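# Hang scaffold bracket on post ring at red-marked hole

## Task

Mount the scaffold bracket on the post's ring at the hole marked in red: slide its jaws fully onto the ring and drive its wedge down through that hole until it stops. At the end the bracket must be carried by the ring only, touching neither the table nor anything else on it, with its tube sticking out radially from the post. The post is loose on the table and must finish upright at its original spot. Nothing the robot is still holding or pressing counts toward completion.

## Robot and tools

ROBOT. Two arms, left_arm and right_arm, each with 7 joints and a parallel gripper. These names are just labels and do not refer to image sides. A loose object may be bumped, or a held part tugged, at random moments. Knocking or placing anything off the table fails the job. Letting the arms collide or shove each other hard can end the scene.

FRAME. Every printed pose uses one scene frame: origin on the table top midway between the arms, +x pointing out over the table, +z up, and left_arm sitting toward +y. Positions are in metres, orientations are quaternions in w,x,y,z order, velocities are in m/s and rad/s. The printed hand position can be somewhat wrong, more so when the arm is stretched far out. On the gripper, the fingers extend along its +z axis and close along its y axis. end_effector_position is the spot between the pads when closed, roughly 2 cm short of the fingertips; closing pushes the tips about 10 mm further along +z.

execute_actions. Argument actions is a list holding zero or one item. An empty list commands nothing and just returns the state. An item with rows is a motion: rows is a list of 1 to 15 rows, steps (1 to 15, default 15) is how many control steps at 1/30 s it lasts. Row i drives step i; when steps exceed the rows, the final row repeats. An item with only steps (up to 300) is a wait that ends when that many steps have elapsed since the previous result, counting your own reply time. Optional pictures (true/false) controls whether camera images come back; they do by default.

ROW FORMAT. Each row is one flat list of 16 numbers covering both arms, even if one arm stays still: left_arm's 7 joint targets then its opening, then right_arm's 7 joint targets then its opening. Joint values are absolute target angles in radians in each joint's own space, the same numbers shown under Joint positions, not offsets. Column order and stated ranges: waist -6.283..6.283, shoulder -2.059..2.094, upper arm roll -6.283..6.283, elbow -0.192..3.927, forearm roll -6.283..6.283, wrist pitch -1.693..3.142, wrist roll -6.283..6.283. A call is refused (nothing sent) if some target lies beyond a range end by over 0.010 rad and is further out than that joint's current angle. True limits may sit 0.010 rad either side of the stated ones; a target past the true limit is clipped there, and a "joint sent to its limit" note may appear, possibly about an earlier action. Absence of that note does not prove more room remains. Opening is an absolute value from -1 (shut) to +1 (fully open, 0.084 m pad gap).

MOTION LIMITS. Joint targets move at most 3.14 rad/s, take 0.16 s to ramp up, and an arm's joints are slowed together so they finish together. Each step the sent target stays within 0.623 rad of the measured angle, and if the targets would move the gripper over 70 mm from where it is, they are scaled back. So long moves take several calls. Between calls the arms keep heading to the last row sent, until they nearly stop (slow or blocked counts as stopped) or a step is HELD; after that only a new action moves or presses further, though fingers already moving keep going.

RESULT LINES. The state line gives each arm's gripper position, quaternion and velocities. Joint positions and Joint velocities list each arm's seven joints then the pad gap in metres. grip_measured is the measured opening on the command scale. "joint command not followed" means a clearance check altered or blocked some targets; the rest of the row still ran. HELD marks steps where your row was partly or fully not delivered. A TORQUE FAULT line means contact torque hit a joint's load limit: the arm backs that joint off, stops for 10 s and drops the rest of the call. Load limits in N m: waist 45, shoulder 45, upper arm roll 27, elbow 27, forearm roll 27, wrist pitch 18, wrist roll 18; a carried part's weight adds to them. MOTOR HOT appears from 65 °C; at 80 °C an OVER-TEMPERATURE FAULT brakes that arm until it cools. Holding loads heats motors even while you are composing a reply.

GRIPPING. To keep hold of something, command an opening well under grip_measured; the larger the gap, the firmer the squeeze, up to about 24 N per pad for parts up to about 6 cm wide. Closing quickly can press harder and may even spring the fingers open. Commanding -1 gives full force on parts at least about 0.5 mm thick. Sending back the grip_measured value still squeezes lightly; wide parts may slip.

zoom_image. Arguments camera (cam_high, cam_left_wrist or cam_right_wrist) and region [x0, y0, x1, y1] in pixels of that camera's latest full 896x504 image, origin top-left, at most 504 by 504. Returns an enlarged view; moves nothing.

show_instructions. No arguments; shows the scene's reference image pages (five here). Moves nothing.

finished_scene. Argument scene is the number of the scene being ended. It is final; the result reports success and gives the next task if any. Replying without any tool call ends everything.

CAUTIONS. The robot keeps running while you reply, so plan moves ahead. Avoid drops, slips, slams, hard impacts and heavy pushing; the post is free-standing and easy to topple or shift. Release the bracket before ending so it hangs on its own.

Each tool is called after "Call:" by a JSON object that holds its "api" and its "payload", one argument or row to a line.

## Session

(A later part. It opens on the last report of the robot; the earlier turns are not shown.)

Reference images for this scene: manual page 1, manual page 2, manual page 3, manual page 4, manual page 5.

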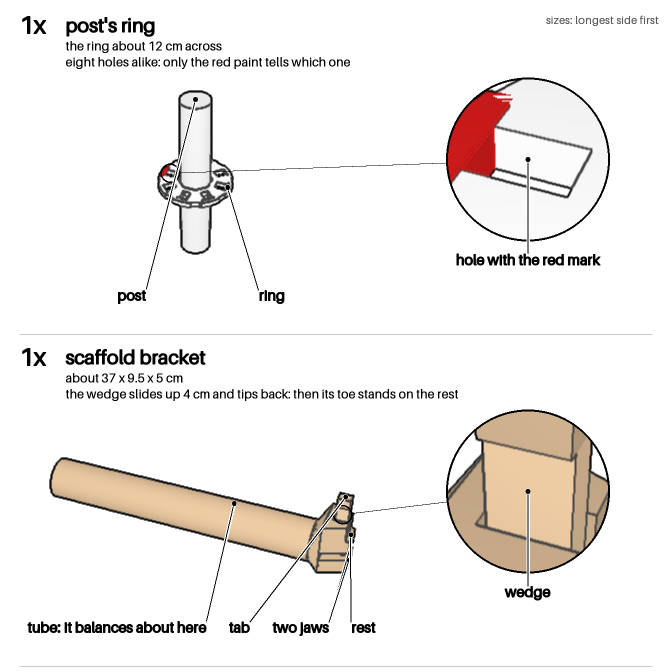

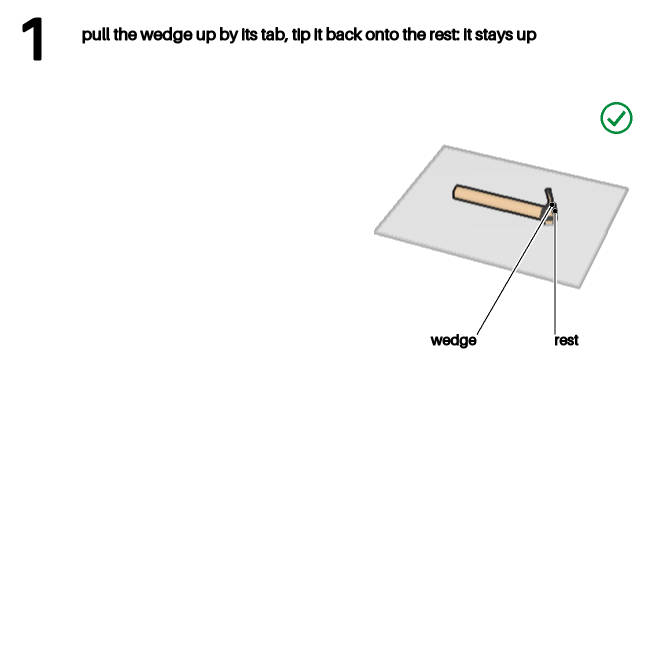

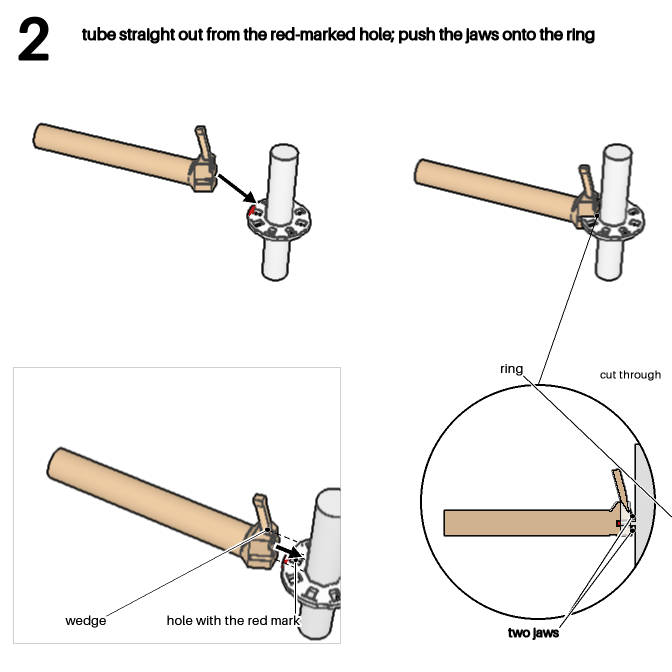

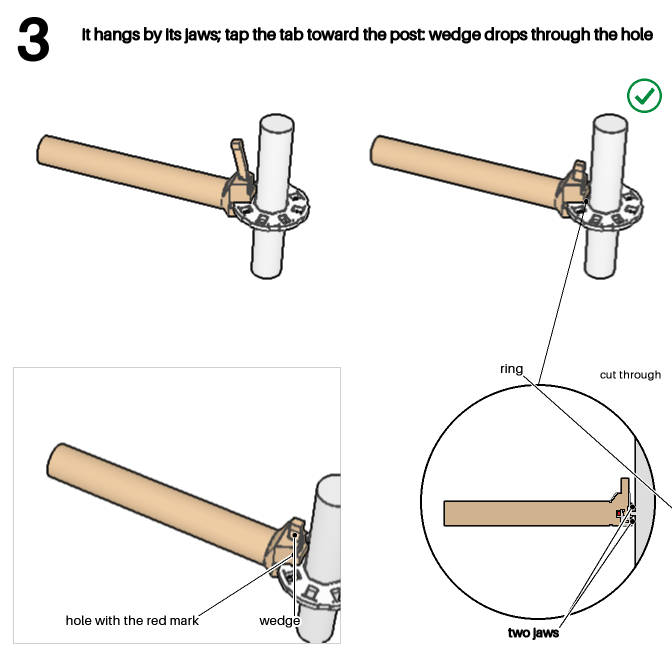

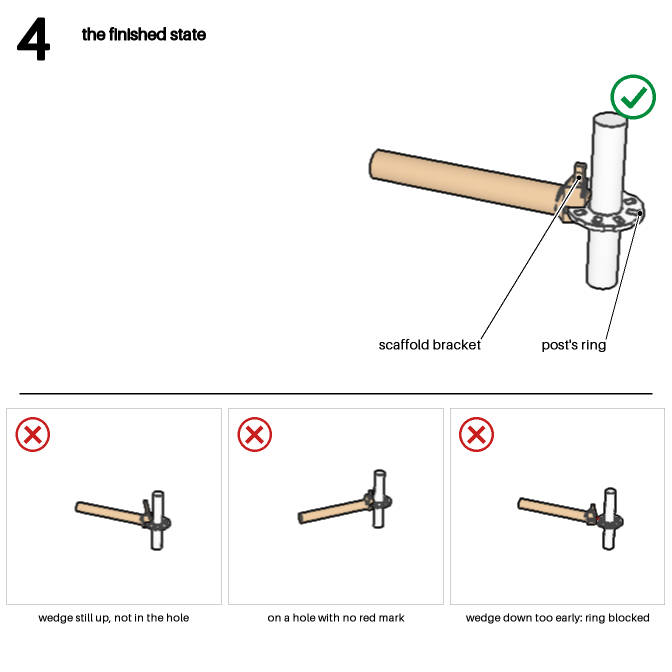

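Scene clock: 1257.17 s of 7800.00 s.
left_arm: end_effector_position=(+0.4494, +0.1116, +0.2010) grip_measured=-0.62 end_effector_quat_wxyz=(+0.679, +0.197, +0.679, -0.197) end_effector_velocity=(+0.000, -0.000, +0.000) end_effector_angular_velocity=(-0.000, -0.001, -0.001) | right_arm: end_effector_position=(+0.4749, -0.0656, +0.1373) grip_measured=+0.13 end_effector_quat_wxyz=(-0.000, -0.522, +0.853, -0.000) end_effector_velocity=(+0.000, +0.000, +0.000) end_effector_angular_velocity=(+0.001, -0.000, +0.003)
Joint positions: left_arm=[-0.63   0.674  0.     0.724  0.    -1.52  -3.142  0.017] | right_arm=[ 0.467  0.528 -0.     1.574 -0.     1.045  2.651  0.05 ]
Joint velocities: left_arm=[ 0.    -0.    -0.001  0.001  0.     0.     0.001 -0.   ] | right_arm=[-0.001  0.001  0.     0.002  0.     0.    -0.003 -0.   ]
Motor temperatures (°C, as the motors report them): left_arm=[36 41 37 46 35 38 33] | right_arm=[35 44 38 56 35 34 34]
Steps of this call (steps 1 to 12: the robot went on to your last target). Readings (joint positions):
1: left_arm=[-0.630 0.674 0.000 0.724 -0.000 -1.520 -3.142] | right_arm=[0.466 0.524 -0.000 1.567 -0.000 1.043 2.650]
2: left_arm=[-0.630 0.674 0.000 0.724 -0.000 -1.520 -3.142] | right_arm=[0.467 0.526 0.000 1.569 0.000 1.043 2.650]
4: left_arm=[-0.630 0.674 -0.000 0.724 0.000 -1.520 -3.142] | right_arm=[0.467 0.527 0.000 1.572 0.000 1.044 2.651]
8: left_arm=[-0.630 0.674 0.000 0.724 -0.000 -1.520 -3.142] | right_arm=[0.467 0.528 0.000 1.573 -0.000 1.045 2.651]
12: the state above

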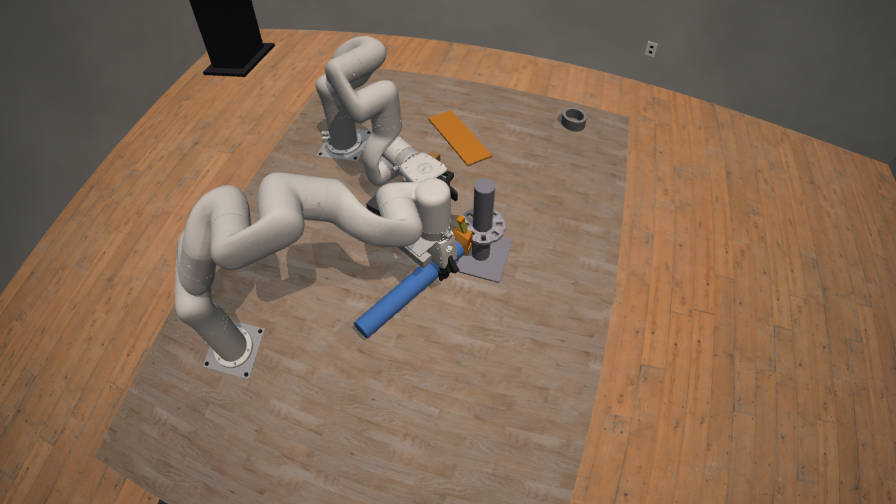

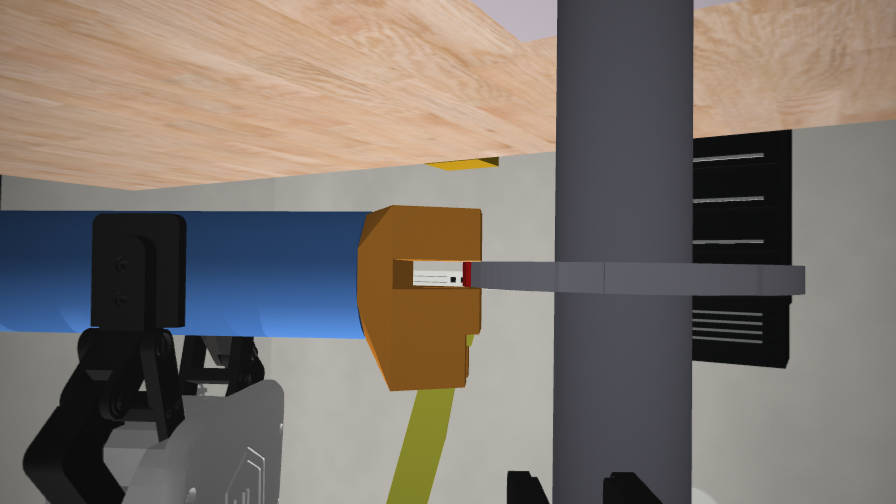

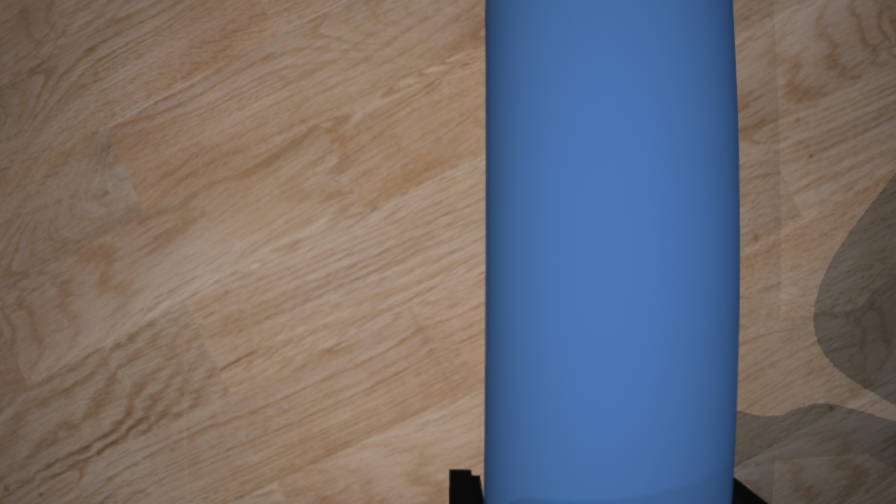

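Call:
{"api": "execute_actions", "payload": {
  "actions": [
    {"rows": [[-0.63,0.674,0,0.7243,0,-1.5205,-3.1416,-0.6,0.46772,0.53059,0,1.57699,0,1.04641,2.65172,-1],[-0.63,0.674,0,0.7243,0,-1.5205,-3.1416,-0.6,0.46821,0.53256,0,1.58011,0,1.04756,2.65221,-1],[-0.63,0.674,0,0.7243,0,-1.5205,-3.1416,-0.6,0.4687,0.53454,0,1.58324,0,1.04871,2.6527,-1],[-0.63,0.674,0,0.7243,0,-1.5205,-3.1416,-0.6,0.46919,0.53652,0,1.58637,0,1.04986,2.65319,-1],[-0.63,0.674,0,0.7243,0,-1.5205,-3.1416,-0.6,0.46968,0.53849,0,1.58949,0,1.05101,2.65368,-1],[-0.63,0.674,0,0.7243,0,-1.5205,-3.1416,-0.6,0.47016,0.54047,0,1.59262,0,1.05216,2.65416,-1],[-0.63,0.674,0,0.7243,0,-1.5205,-3.1416,-0.6,0.47065,0.54245,0,1.59574,0,1.05331,2.65465,-1],[-0.63,0.674,0,0.7243,0,-1.5205,-3.1416,-0.6,0.47114,0.54443,0,1.59887,0,1.05446,2.65514,-1],[-0.63,0.674,0,0.7243,0,-1.5205,-3.1416,-0.6,0.47163,0.5464,0,1.602,0,1.05561,2.65563,-1],[-0.63,0.674,0,0.7243,0,-1.5205,-3.1416,-0.6,0.47212,0.54838,0,1.60512,0,1.05676,2.65612,-1],[-0.63,0.674,0,0.7243,0,-1.5205,-3.1416,-0.6,0.4726,0.55036,0,1.60825,0,1.05791,2.6566,-1],[-0.63,0.674,0,0.7243,0,-1.5205,-3.1416,-0.6,0.47309,0.55233,0,1.61137,0,1.05906,2.65709,-1],[-0.63,0.674,0,0.7243,0,-1.5205,-3.1416,-0.6,0.47358,0.55431,0,1.6145,0,1.06021,2.65758,-1],[-0.63,0.674,0,0.7243,0,-1.5205,-3.1416,-0.6,0.47407,0.55629,0,1.61763,0,1.06135,2.65807,-1],[-0.63,0.674,0,0.7243,0,-1.5205,-3.1416,-0.6,0.47455,0.55826,0,1.62076,0,1.0625,2.65855,-1]], "steps": 15}
  ],
  "pictures": false
}}

Call:
{"api": "execute_actions", "payload": {
  "actions": [
    {"rows": [[-0.63,0.674,0,0.7243,0,-1.5205,-3.1416,-0.6,0.47504,0.56043,0,1.62425,0,1.06381,2.65904,-1],[-0.63,0.674,0,0.7243,0,-1.5205,-3.1416,-0.6,0.47553,0.56261,0,1.62773,0,1.06513,2.65953,-1],[-0.63,0.674,0,0.7243,0,-1.5205,-3.1416,-0.6,0.47602,0.56478,0,1.63122,0,1.06644,2.66002,-1],[-0.63,0.674,0,0.7243,0,-1.5205,-3.1416,-0.6,0.47652,0.56695,0,1.63471,0,1.06776,2.66052,-1],[-0.63,0.674,0,0.7243,0,-1.5205,-3.1416,-0.6,0.47701,0.56913,0,1.6382,0,1.06907,2.66101,-1],[-0.63,0.674,0,0.7243,0,-1.5205,-3.1416,-0.6,0.4775,0.5713,0,1.64168,0,1.07038,2.6615,-1],[-0.63,0.674,0,0.7243,0,-1.5205,-3.1416,-0.6,0.47799,0.57347,0,1.64517,0,1.0717,2.66199,-1],[-0.63,0.674,0,0.7243,0,-1.5205,-3.1416,-0.6,0.47848,0.57564,0,1.64866,0,1.07301,2.66248,-1],[-0.63,0.674,0,0.7243,0,-1.5205,-3.1416,-0.6,0.47897,0.57782,0,1.65214,0,1.07433,2.66297,-1],[-0.63,0.674,0,0.7243,0,-1.5205,-3.1416,-0.6,0.47946,0.57999,0,1.65563,0,1.07564,2.66346,-1],[-0.63,0.674,0,0.7243,0,-1.5205,-3.1416,-0.6,0.47995,0.58216,0,1.65912,0,1.07695,2.66395,-1],[-0.63,0.674,0,0.7243,0,-1.5205,-3.1416,-0.6,0.48045,0.58434,0,1.6626,0,1.07827,2.66445,-1],[-0.63,0.674,0,0.7243,0,-1.5205,-3.1416,-0.6,0.48094,0.58651,0,1.66609,0,1.07958,2.66494,-1],[-0.63,0.674,0,0.7243,0,-1.5205,-3.1416,-0.6,0.48143,0.58868,0,1.66958,0,1.0809,2.66543,-1],[-0.63,0.674,0,0.7243,0,-1.5205,-3.1416,-0.6,0.48192,0.59085,0,1.67307,0,1.08221,2.66592,-1]], "steps": 15}
  ],
  "pictures": false
}}

Call:
{"api": "execute_actions", "payload": {
  "actions": [
    {"steps": 12}
  ]
}}

Call:
{"api": "zoom_image", "payload": {
  "camera": "cam_left_wrist",
  "region": [430, 240, 570, 310]
}}

Scene clock: 1303.77 s of 7800.00 s.
left_arm: end_effector_position=(+0.4494, +0.1116, +0.2010) grip_measured=-0.62 end_effector_quat_wxyz=(+0.679, +0.197, +0.679, -0.197) end_effector_velocity=(+0.000, -0.000, +0.000) end_effector_angular_velocity=(-0.001, +0.000, -0.000) | right_arm: end_effector_position=(+0.4782, -0.0588, +0.1372) grip_measured=+0.13 end_effector_quat_wxyz=(-0.000, -0.523, +0.853, +0.000) end_effector_velocity=(+0.009, +0.016, -0.001) end_effector_angular_velocity=(-0.001, +0.000, +0.000)
Joint positions: left_arm=[-0.63   0.674 -0.     0.724  0.    -1.52  -3.142  0.017] | right_arm=[0.473 0.552 0.    1.61  0.    1.059 2.657 0.05 ]
Joint velocities: left_arm=[-0.     0.     0.     0.001  0.     0.    -0.002 -0.   ] | right_arm=[ 0.015  0.06  -0.002  0.093  0.     0.034  0.014  0.   ]
Motor temperatures (°C, as the motors report them): left_arm=[36 41 37 46 35 38 33] | right_arm=[35 44 38 56 35 34 34]
Steps of this call (steps 1 to 30: the robot went on to your last target; steps 31 to 90: nothing new was sent; then 43.10 s passed at rest; steps 91 to 105: all 15 steps of this action). Readings (joint positions):
91: left_arm=[-0.630 0.674 0.000 0.724 0.000 -1.521 -3.142] | right_arm=[0.467 0.529 -0.000 1.574 0.000 1.045 2.651]
92: left_arm=[-0.630 0.674 0.000 0.724 -0.000 -1.521 -3.142] | right_arm=[0.467 0.529 -0.000 1.575 -0.000 1.046 2.651]
94: left_arm=[-0.630 0.674 0.000 0.724 0.000 -1.520 -3.142] | right_arm=[0.468 0.531 -0.000 1.578 -0.000 1.047 2.652]
98: left_arm=[-0.630 0.674 -0.000 0.724 0.000 -1.520 -3.142] | right_arm=[0.470 0.538 0.000 1.589 0.000 1.051 2.654]
105: the state above

Scene clock: 1304.27 s of 7800.00 s.
left_arm: end_effector_position=(+0.4494, +0.1116, +0.2010) grip_measured=-0.62 end_effector_quat_wxyz=(+0.679, +0.197, +0.679, -0.197) end_effector_velocity=(-0.000, -0.000, -0.000) end_effector_angular_velocity=(+0.000, +0.001, -0.001) | right_arm: end_effector_position=(+0.4828, -0.0500, +0.1372) grip_measured=+0.13 end_effector_quat_wxyz=(-0.000, -0.523, +0.853, -0.000) end_effector_velocity=(+0.009, +0.018, -0.001) end_effector_angular_velocity=(-0.000, +0.001, +0.001)
Joint positions: left_arm=[-0.63   0.674  0.     0.724  0.    -1.52  -3.142  0.017] | right_arm=[ 0.48   0.584 -0.     1.661 -0.     1.078  2.664  0.05 ]
Joint velocities: left_arm=[-0.001 -0.     0.    -0.001  0.    -0.    -0.001  0.   ] | right_arm=[ 0.015  0.066 -0.     0.104  0.     0.039  0.014  0.   ]
Motor temperatures (°C, as the motors report them): left_arm=[36 41 37 46 35 38 33] | right_arm=[35 44 38 56 35 34 34]
Steps of this call (steps 1 to 15: all 15 steps of this action). Readings (joint positions):
1: left_arm=[-0.630 0.674 0.000 0.724 0.000 -1.521 -3.142] | right_arm=[0.473 0.554 -0.000 1.614 -0.000 1.060 2.657]
2: left_arm=[-0.630 0.674 -0.000 0.724 0.000 -1.520 -3.142] | right_arm=[0.474 0.556 -0.000 1.617 -0.000 1.061 2.658]
4: left_arm=[-0.630 0.674 0.000 0.724 -0.000 -1.520 -3.142] | right_arm=[0.475 0.560 -0.000 1.623 -0.000 1.064 2.659]
8: left_arm=[-0.630 0.674 0.000 0.724 -0.000 -1.520 -3.142] | right_arm=[0.477 0.569 0.000 1.637 0.000 1.069 2.661]
15: the state above

Scene clock: 1304.67 s of 7800.00 s.
left_arm: end_effector_position=(+0.4494, +0.1116, +0.2010) grip_measured=-0.62 end_effector_quat_wxyz=(+0.679, +0.197, +0.679, -0.197) end_effector_velocity=(-0.000, +0.000, -0.000) end_effector_angular_velocity=(+0.001, +0.001, +0.000) | right_arm: end_effector_position=(+0.4838, -0.0482, +0.1373) grip_measured=+0.13 end_effector_quat_wxyz=(+0.000, -0.522, +0.853, -0.000) end_effector_velocity=(+0.000, +0.000, -0.000) end_effector_angular_velocity=(+0.001, +0.000, -0.001)
Joint positions: left_arm=[-0.63   0.674 -0.     0.724 -0.    -1.52  -3.142  0.017] | right_arm=[ 0.482  0.591 -0.     1.673 -0.     1.082  2.666  0.05 ]
Joint velocities: left_arm=[ 0.    -0.     0.    -0.001  0.    -0.     0.    -0.   ] | right_arm=[-0.     0.001  0.001  0.001  0.     0.     0.001  0.   ]
Motor temperatures (°C, as the motors report them): left_arm=[36 41 37 46 35 38 33] | right_arm=[35 44 38 56 35 34 34]
Steps of this call (steps 1 to 12: the robot went on to your last target). Readings (joint positions):
1: left_arm=[-0.630 0.674 0.000 0.724 0.000 -1.521 -3.142] | right_arm=[0.481 0.586 -0.000 1.665 -0.000 1.079 2.665]
2: left_arm=[-0.630 0.674 0.000 0.724 0.000 -1.520 -3.142] | right_arm=[0.481 0.588 0.000 1.668 0.000 1.080 2.665]
4: left_arm=[-0.630 0.674 -0.000 0.724 -0.000 -1.521 -3.142] | right_arm=[0.482 0.589 0.000 1.671 0.000 1.081 2.666]
8: left_arm=[-0.630 0.674 0.000 0.724 0.000 -1.521 -3.142] | right_arm=[0.482 0.590 -0.000 1.672 -0.000 1.082 2.666]
12: the state above

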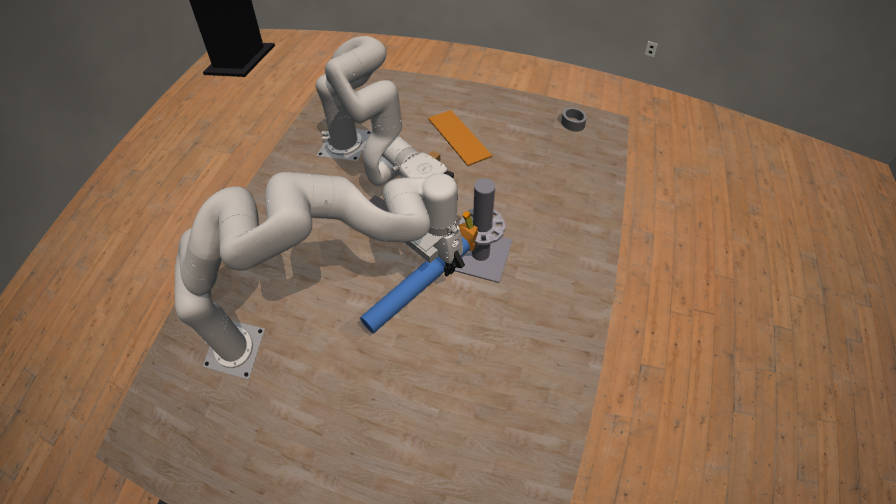

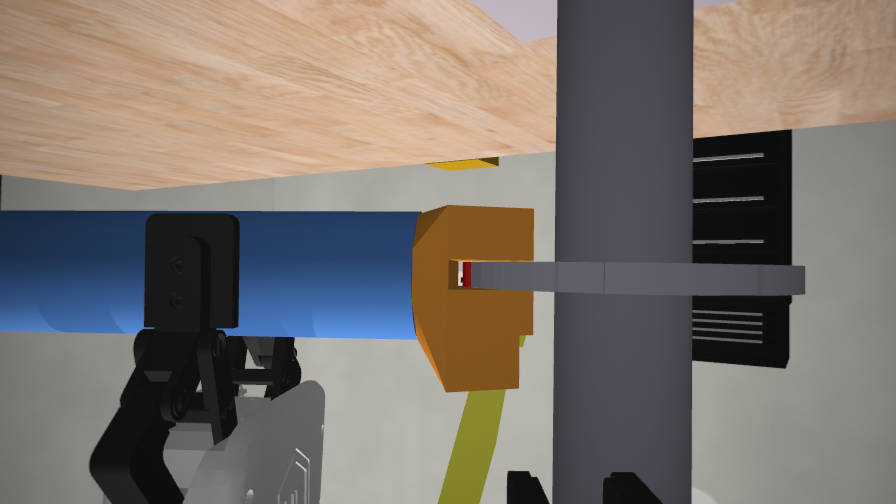

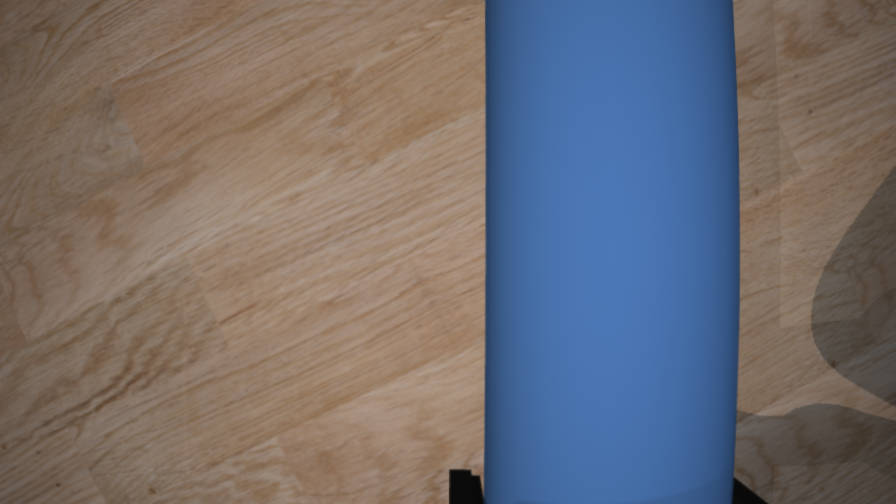

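Region (430, 240, 570, 310) of cam_left_wrist's 896x504 image, scaled by 3.600, with more detail than that image has.

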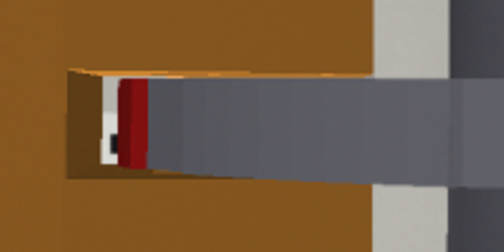

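Call:
{"api": "execute_actions", "payload": {
  "actions": [
    {"rows": [[-0.63,0.674,0,0.7243,0,-1.5205,-3.1416,-0.6,0.48216,0.59193,0,1.6748,0,1.08286,2.66616,-1],[-0.63,0.674,0,0.7243,0,-1.5205,-3.1416,-0.6,0.48241,0.593,0,1.67652,0,1.08351,2.66641,-1],[-0.63,0.674,0,0.7243,0,-1.5205,-3.1416,-0.6,0.48265,0.59408,0,1.67825,0,1.08416,2.66665,-1],[-0.63,0.674,0,0.7243,0,-1.5205,-3.1416,-0.6,0.48289,0.59515,0,1.67997,0,1.08481,2.66689,-1],[-0.63,0.674,0,0.7243,0,-1.5205,-3.1416,-0.6,0.48314,0.59623,0,1.6817,0,1.08546,2.66714,-1],[-0.63,0.674,0,0.7243,0,-1.5205,-3.1416,-0.6,0.48338,0.5973,0,1.68343,0,1.08611,2.66738,-1],[-0.63,0.674,0,0.7243,0,-1.5205,-3.1416,-0.6,0.48362,0.59838,0,1.68515,0,1.08676,2.66762,-1],[-0.63,0.674,0,0.7243,0,-1.5205,-3.1416,-0.6,0.48386,0.59945,0,1.68688,0,1.08741,2.66786,-1],[-0.63,0.674,0,0.7243,0,-1.5205,-3.1416,-0.6,0.48411,0.60053,0,1.6886,0,1.08806,2.66811,-1],[-0.63,0.674,0,0.7243,0,-1.5205,-3.1416,-0.6,0.48435,0.6016,0,1.69033,0,1.08871,2.66835,-1]], "steps": 15}
  ],
  "pictures": false
}}

Call:
{"api": "execute_actions", "payload": {
  "actions": [
    {"steps": 10}
  ]
}}

Call:
{"api": "zoom_image", "payload": {
  "camera": "cam_left_wrist",
  "region": [430, 240, 570, 310]
}}

Scene clock: 1324.40 s of 7800.00 s.
left_arm: end_effector_position=(+0.4494, +0.1116, +0.2010) grip_measured=-0.62 end_effector_quat_wxyz=(+0.679, +0.197, +0.679, -0.197) end_effector_velocity=(-0.000, -0.001, +0.001) end_effector_angular_velocity=(-0.001, -0.001, -0.001) | right_arm: end_effector_position=(+0.4851, -0.0452, +0.1372) grip_measured=+0.13 end_effector_quat_wxyz=(-0.000, -0.523, +0.853, +0.000) end_effector_velocity=(+0.001, +0.001, -0.000) end_effector_angular_velocity=(-0.001, +0.001, -0.001)
Joint positions: left_arm=[-0.63   0.674 -0.     0.724  0.    -1.52  -3.142  0.017] | right_arm=[0.484 0.601 0.    1.69  0.    1.088 2.668 0.05 ]
Joint velocities: left_arm=[-0.     0.    -0.001  0.001 -0.    -0.     0.    -0.   ] | right_arm=[ 0.     0.005 -0.     0.009  0.     0.005  0.001 -0.   ]
Motor temperatures (°C, as the motors report them): left_arm=[36 41 37 46 35 38 33] | right_arm=[35 44 38 56 35 34 34]
Steps of this call (steps 1 to 30: the robot went on to your last target; steps 31 to 90: nothing new was sent; then 16.23 s passed at rest; steps 91 to 105: all 15 steps of this action). Readings (joint positions):
91: left_arm=[-0.630 0.674 -0.000 0.724 -0.000 -1.520 -3.142] | right_arm=[0.482 0.591 -0.000 1.673 0.000 1.082 2.666]
92: left_arm=[-0.630 0.674 -0.000 0.724 0.000 -1.521 -3.142] | right_arm=[0.482 0.591 -0.000 1.674 -0.000 1.082 2.666]
94: left_arm=[-0.630 0.674 0.000 0.724 -0.000 -1.520 -3.142] | right_arm=[0.482 0.592 -0.000 1.675 -0.000 1.083 2.666]
98: left_arm=[-0.630 0.674 -0.000 0.724 0.000 -1.521 -3.142] | right_arm=[0.483 0.596 0.000 1.682 0.000 1.085 2.667]
105: the state above

Scene clock: 1324.73 s of 7800.00 s.
left_arm: end_effector_position=(+0.4494, +0.1116, +0.2010) grip_measured=-0.62 end_effector_quat_wxyz=(+0.679, +0.197, +0.679, -0.197) end_effector_velocity=(+0.001, +0.000, +0.001) end_effector_angular_velocity=(-0.001, -0.001, +0.001) | right_arm: end_effector_position=(+0.4852, -0.0451, +0.1372) grip_measured=+0.13 end_effector_quat_wxyz=(+0.000, -0.523, +0.853, +0.000) end_effector_velocity=(-0.000, +0.000, -0.000) end_effector_angular_velocity=(+0.001, +0.001, +0.002)
Joint positions: left_arm=[-0.63   0.674  0.     0.724  0.    -1.521 -3.142  0.017] | right_arm=[ 0.484  0.602 -0.     1.69   0.     1.089  2.668  0.05 ]
Joint velocities: left_arm=[ 0.001 -0.    -0.     0.001 -0.001  0.     0.    -0.   ] | right_arm=[ 0.     0.     0.     0.     0.001  0.    -0.002 -0.   ]
Motor temperatures (°C, as the motors report them): left_arm=[36 41 37 46 35 38 33] | right_arm=[35 45 38 56 35 34 34]
Steps of this call (steps 1 to 10: the robot went on to your last target). Readings (joint positions):
1: left_arm=[-0.630 0.674 -0.000 0.724 0.000 -1.521 -3.142] | right_arm=[0.484 0.601 0.000 1.690 0.000 1.088 2.668]
2: left_arm=[-0.630 0.674 -0.000 0.724 -0.000 -1.521 -3.142] | right_arm=[0.484 0.601 0.000 1.690 0.000 1.089 2.668]
4: left_arm=[-0.630 0.674 -0.000 0.724 -0.000 -1.520 -3.142] | right_arm=[0.484 0.601 -0.000 1.690 -0.000 1.089 2.668]
8: left_arm=[-0.630 0.674 0.000 0.724 0.000 -1.520 -3.142] | right_arm=[0.484 0.602 -0.000 1.690 -0.000 1.089 2.668]
10: the state above

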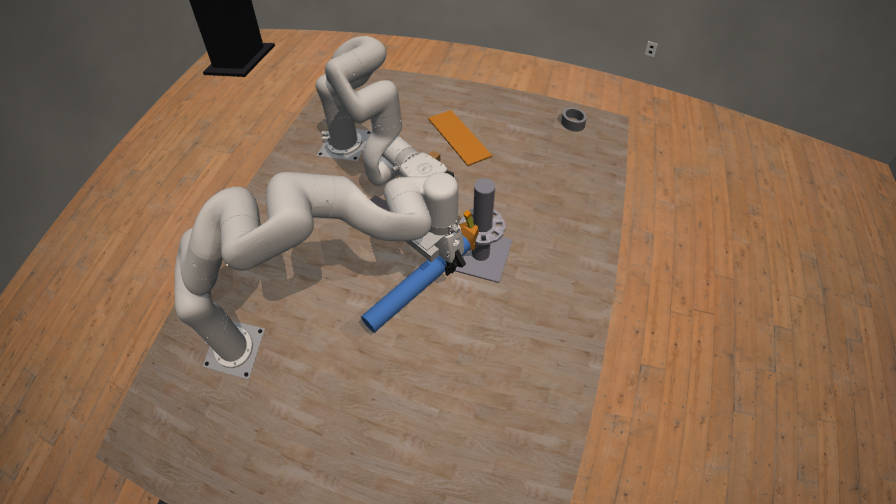

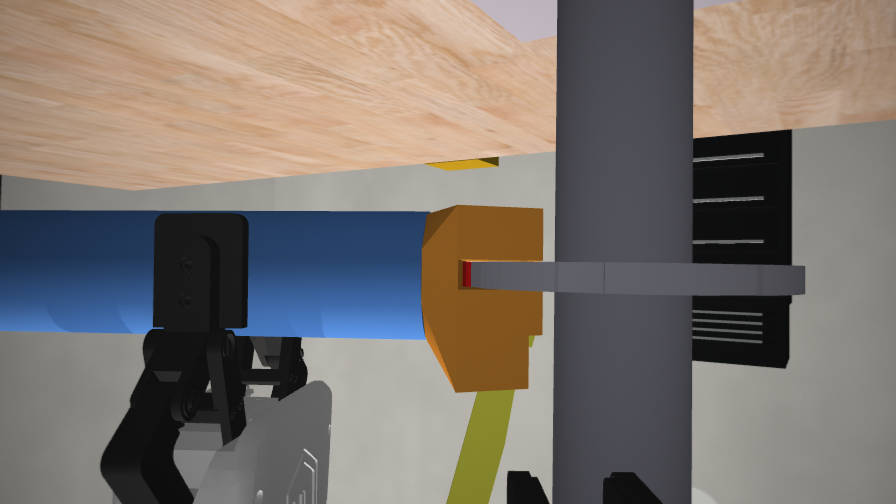

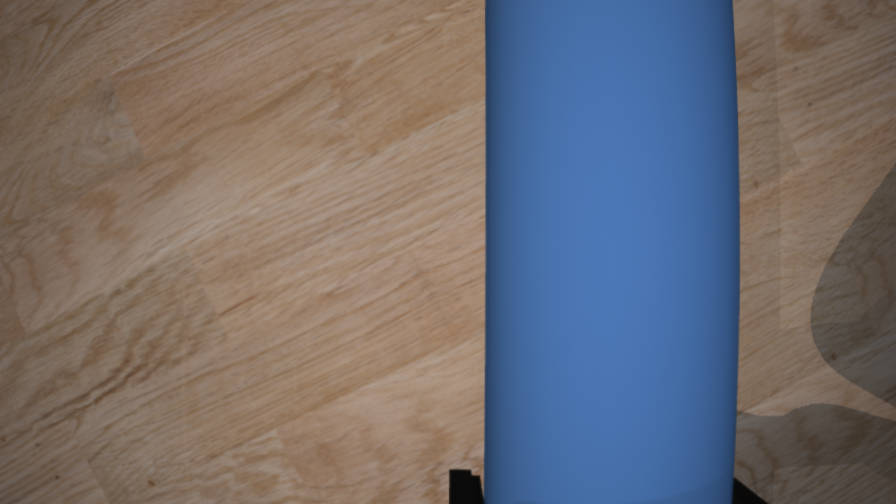

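Region (430, 240, 570, 310) of cam_left_wrist's 896x504 image, scaled by 3.600, with more detail than that image has.

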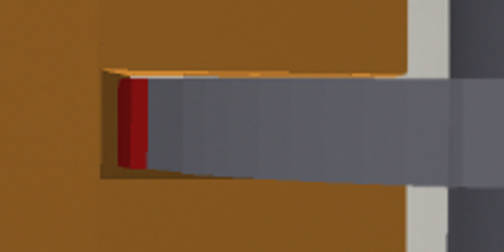

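Call:
{"api": "execute_actions", "payload": {
  "actions": [
    {"rows": [[-0.63,0.674,0,0.7243,0,-1.5205,-3.1416,-0.6,0.48435,0.6016,0,1.69033,0,1.08871,2.66835,-0.7],[-0.63,0.674,0,0.7243,0,-1.5205,-3.1416,-0.6,0.48435,0.6016,0,1.69033,0,1.08871,2.66835,-0.4],[-0.63,0.674,0,0.7243,0,-1.5205,-3.1416,-0.6,0.48435,0.6016,0,1.69033,0,1.08871,2.66835,-0.15],[-0.63,0.674,0,0.7243,0,-1.5205,-3.1416,-0.6,0.48435,0.6016,0,1.69033,0,1.08871,2.66835,0.0],[-0.63,0.674,0,0.7243,0,-1.5205,-3.1416,-0.6,0.48435,0.6016,0,1.69033,0,1.08871,2.66835,0.06],[-0.63,0.674,0,0.7243,0,-1.5205,-3.1416,-0.6,0.48435,0.6016,0,1.69033,0,1.08871,2.66835,0.1],[-0.63,0.674,0,0.7243,0,-1.5205,-3.1416,-0.6,0.48435,0.6016,0,1.69033,0,1.08871,2.66835,0.13],[-0.63,0.674,0,0.7243,0,-1.5205,-3.1416,-0.6,0.48435,0.6016,0,1.69033,0,1.08871,2.66835,0.15],[-0.63,0.674,0,0.7243,0,-1.5205,-3.1416,-0.6,0.48435,0.6016,0,1.69033,0,1.08871,2.66835,0.17],[-0.63,0.674,0,0.7243,0,-1.5205,-3.1416,-0.6,0.48435,0.6016,0,1.69033,0,1.08871,2.66835,0.19],[-0.63,0.674,0,0.7243,0,-1.5205,-3.1416,-0.6,0.48435,0.6016,0,1.69033,0,1.08871,2.66835,0.21],[-0.63,0.674,0,0.7243,0,-1.5205,-3.1416,-0.6,0.48435,0.6016,0,1.69033,0,1.08871,2.66835,0.23],[-0.63,0.674,0,0.7243,0,-1.5205,-3.1416,-0.6,0.48435,0.6016,0,1.69033,0,1.08871,2.66835,0.25],[-0.63,0.674,0,0.7243,0,-1.5205,-3.1416,-0.6,0.48435,0.6016,0,1.69033,0,1.08871,2.66835,0.28],[-0.63,0.674,0,0.7243,0,-1.5205,-3.1416,-0.6,0.48435,0.6016,0,1.69033,0,1.08871,2.66835,0.31]], "steps": 15}
  ],
  "pictures": false
}}

Call:
{"api": "execute_actions", "payload": {
  "actions": [
    {"rows": [[-0.63,0.674,0,0.7243,0,-1.54,-3.1416,-0.6,0.48435,0.6016,0,1.69033,0,1.08871,2.66835,0.35],[-0.63,0.674,0,0.7243,0,-1.56,-3.1416,-0.6,0.48435,0.6016,0,1.69033,0,1.08871,2.66835,0.4],[-0.63,0.674,0,0.7243,0,-1.58,-3.1416,-0.6,0.48435,0.6016,0,1.69033,0,1.08871,2.66835,0.45],[-0.63,0.674,0,0.7243,0,-1.6,-3.1416,-0.6,0.48435,0.6016,0,1.69033,0,1.08871,2.66835,0.5],[-0.63,0.674,0,0.7243,0,-1.62,-3.1416,-0.6,0.48435,0.6016,0,1.69033,0,1.08871,2.66835,0.55],[-0.63,0.674,0,0.7243,0,-1.64,-3.1416,-0.6,0.48435,0.6016,0,1.69033,0,1.08871,2.66835,0.6],[-0.63,0.674,0,0.7243,0,-1.66,-3.1416,-0.6,0.48435,0.6016,0,1.69033,0,1.08871,2.66835,0.6],[-0.63,0.674,0,0.7243,0,-1.68,-3.1416,-0.6,0.48435,0.6016,0,1.69033,0,1.08871,2.66835,0.6]], "steps": 15}
  ],
  "pictures": false
}}

Call:
{"api": "execute_actions", "payload": {
  "actions": [
    {"steps": 10}
  ]
}}

Scene clock: 1366.77 s of 7800.00 s.
left_arm: end_effector_position=(+0.4494, +0.1116, +0.2010) grip_measured=-0.62 end_effector_quat_wxyz=(+0.679, +0.197, +0.679, -0.197) end_effector_velocity=(-0.000, +0.000, -0.000) end_effector_angular_velocity=(+0.001, +0.001, -0.000) | right_arm: end_effector_position=(+0.4871, -0.0440, +0.1418) grip_measured=+0.28 end_effector_quat_wxyz=(+0.005, -0.522, +0.853, +0.000) end_effector_velocity=(-0.018, -0.014, -0.044) end_effector_angular_velocity=(-0.054, +0.076, -0.003)
Joint positions: left_arm=[-0.63   0.674  0.     0.724  0.    -1.521 -3.142  0.017] | right_arm=[ 0.484  0.597 -0.     1.695 -0.     1.088  2.668  0.056]
Joint velocities: left_arm=[ 0.    -0.    -0.    -0.001  0.     0.     0.    -0.   ] | right_arm=[-0.001  0.038 -0.001 -0.045  0.001  0.01   0.001  0.037]
Motor temperatures (°C, as the motors report them): left_arm=[36 41 37 46 35 38 33] | right_arm=[35 45 38 57 35 34 34]
Steps of this call (steps 1 to 15: the robot went on to your last target; steps 16 to 90: nothing new was sent; then 38.53 s passed at rest; steps 91 to 105: all 15 steps of this action). Readings (joint positions):
91: left_arm=[-0.630 0.674 0.000 0.724 -0.000 -1.521 -3.142] | right_arm=[0.484 0.602 -0.000 1.690 0.000 1.089 2.668]
92: left_arm=[-0.630 0.674 0.000 0.724 -0.000 -1.520 -3.142] | right_arm=[0.484 0.602 0.000 1.690 0.000 1.089 2.668]
94: left_arm=[-0.630 0.674 0.000 0.724 0.000 -1.520 -3.142] | right_arm=[0.484 0.602 -0.000 1.690 -0.000 1.089 2.668]
98: left_arm=[-0.630 0.674 -0.000 0.724 -0.000 -1.521 -3.142] | right_arm=[0.484 0.602 -0.000 1.690 -0.000 1.089 2.668]
105: the state above

Scene clock: 1367.27 s of 7800.00 s.
left_arm: end_effector_position=(+0.4370, +0.1194, +0.2388) grip_measured=-0.62 end_effector_quat_wxyz=(+0.729, +0.182, +0.625, -0.212) end_effector_velocity=(-0.005, +0.004, +0.012) end_effector_angular_velocity=(-0.029, -0.046, +0.000) | right_arm: end_effector_position=(+0.4853, -0.0451, +0.1374) grip_measured=+0.59 end_effector_quat_wxyz=(+0.000, -0.523, +0.853, +0.000) end_effector_velocity=(-0.000, -0.000, -0.001) end_effector_angular_velocity=(-0.001, +0.001, +0.000)
Joint positions: left_arm=[-0.63   0.674  0.     0.724 -0.    -1.675 -3.142  0.017] | right_arm=[ 0.484  0.601 -0.     1.69  -0.     1.089  2.668  0.069]
Joint velocities: left_arm=[ 0.     0.001  0.     0.    -0.    -0.055  0.     0.   ] | right_arm=[ 0.     0.001  0.    -0.    -0.001  0.     0.001 -0.   ]
Motor temperatures (°C, as the motors report them): left_arm=[36 41 37 46 35 38 33] | right_arm=[35 45 38 57 35 34 34]
Steps of this call (steps 1 to 15: all 15 steps of this action). Readings (joint positions):
1: left_arm=[-0.630 0.674 -0.000 0.724 0.000 -1.521 -3.142] | right_arm=[0.484 0.599 -0.000 1.693 -0.000 1.088 2.668]
2: left_arm=[-0.630 0.674 -0.000 0.724 0.000 -1.524 -3.142] | right_arm=[0.484 0.600 -0.000 1.692 -0.000 1.088 2.668]
4: left_arm=[-0.630 0.674 -0.000 0.724 0.000 -1.544 -3.142] | right_arm=[0.484 0.601 -0.000 1.691 -0.000 1.088 2.668]
8: left_arm=[-0.630 0.674 0.000 0.724 -0.000 -1.610 -3.142] | right_arm=[0.484 0.601 0.000 1.691 -0.000 1.089 2.668]
15: the state above

Scene clock: 1367.60 s of 7800.00 s.
left_arm: end_effector_position=(+0.4365, +0.1197, +0.2399) grip_measured=-0.62 end_effector_quat_wxyz=(+0.731, +0.181, +0.623, -0.213) end_effector_velocity=(+0.000, +0.000, +0.001) end_effector_angular_velocity=(-0.001, -0.002, +0.001) | right_arm: end_effector_position=(+0.4852, -0.0451, +0.1373) grip_measured=+0.59 end_effector_quat_wxyz=(+0.000, -0.523, +0.853, +0.000) end_effector_velocity=(+0.001, -0.000, +0.001) end_effector_angular_velocity=(+0.001, -0.001, -0.001)
Joint positions: left_arm=[-0.63   0.674 -0.     0.724  0.    -1.68  -3.142  0.017] | right_arm=[ 0.484  0.602 -0.     1.69  -0.     1.089  2.668  0.069]
Joint velocities: left_arm=[ 0.001 -0.    -0.001  0.    -0.    -0.002  0.    -0.   ] | right_arm=[-0.001 -0.001  0.     0.     0.    -0.    -0.     0.   ]
Motor temperatures (°C, as the motors report them): left_arm=[36 41 37 46 35 38 33] | right_arm=[35 45 38 57 35 34 34]
Steps of this call (steps 1 to 10: the robot went on to your last target). Readings (joint positions):
1: left_arm=[-0.630 0.674 -0.000 0.724 0.000 -1.676 -3.142] | right_arm=[0.484 0.601 -0.000 1.690 -0.000 1.089 2.668]
2: left_arm=[-0.630 0.674 -0.000 0.724 0.000 -1.678 -3.142] | right_arm=[0.484 0.602 0.000 1.690 -0.000 1.089 2.668]
4: left_arm=[-0.630 0.674 -0.000 0.724 0.000 -1.679 -3.142] | right_arm=[0.484 0.602 0.000 1.690 -0.000 1.089 2.668]
8: left_arm=[-0.630 0.674 -0.000 0.724 0.000 -1.680 -3.142] | right_arm=[0.484 0.602 -0.000 1.690 -0.000 1.089 2.668]
10: the state above

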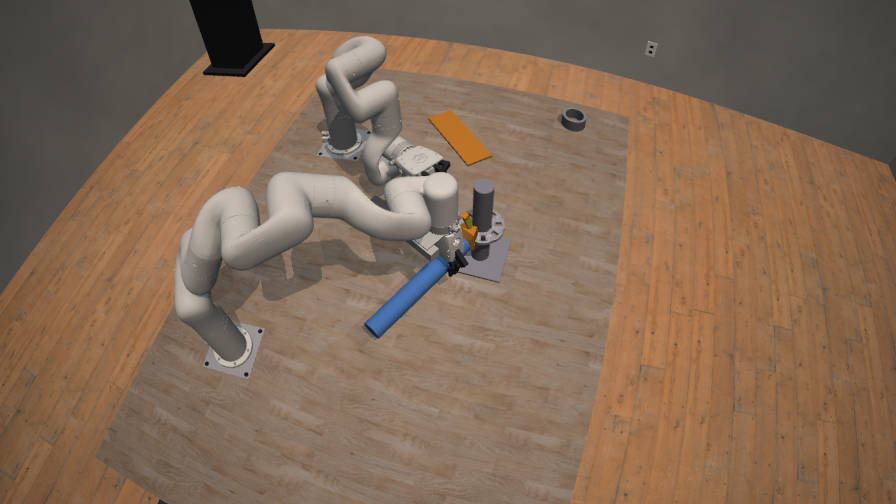

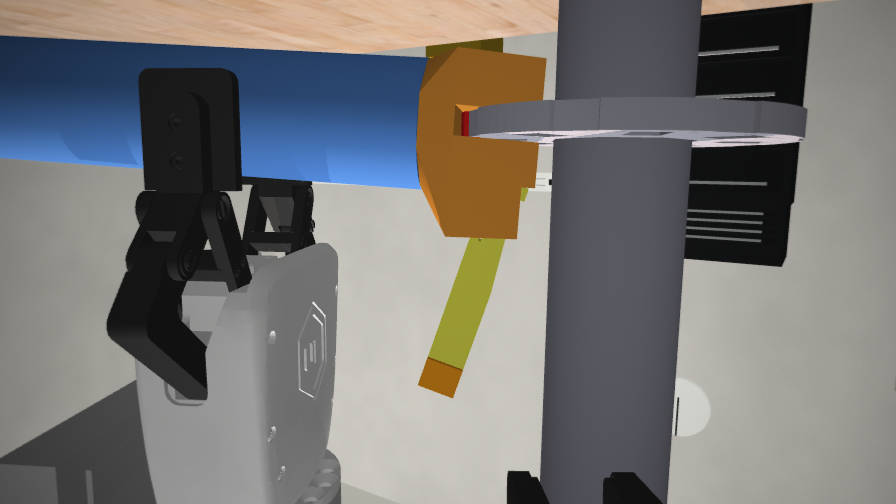

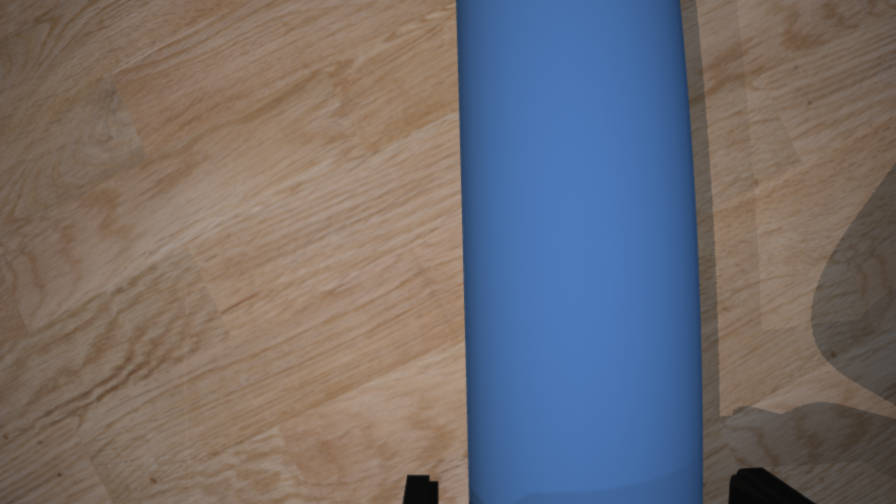

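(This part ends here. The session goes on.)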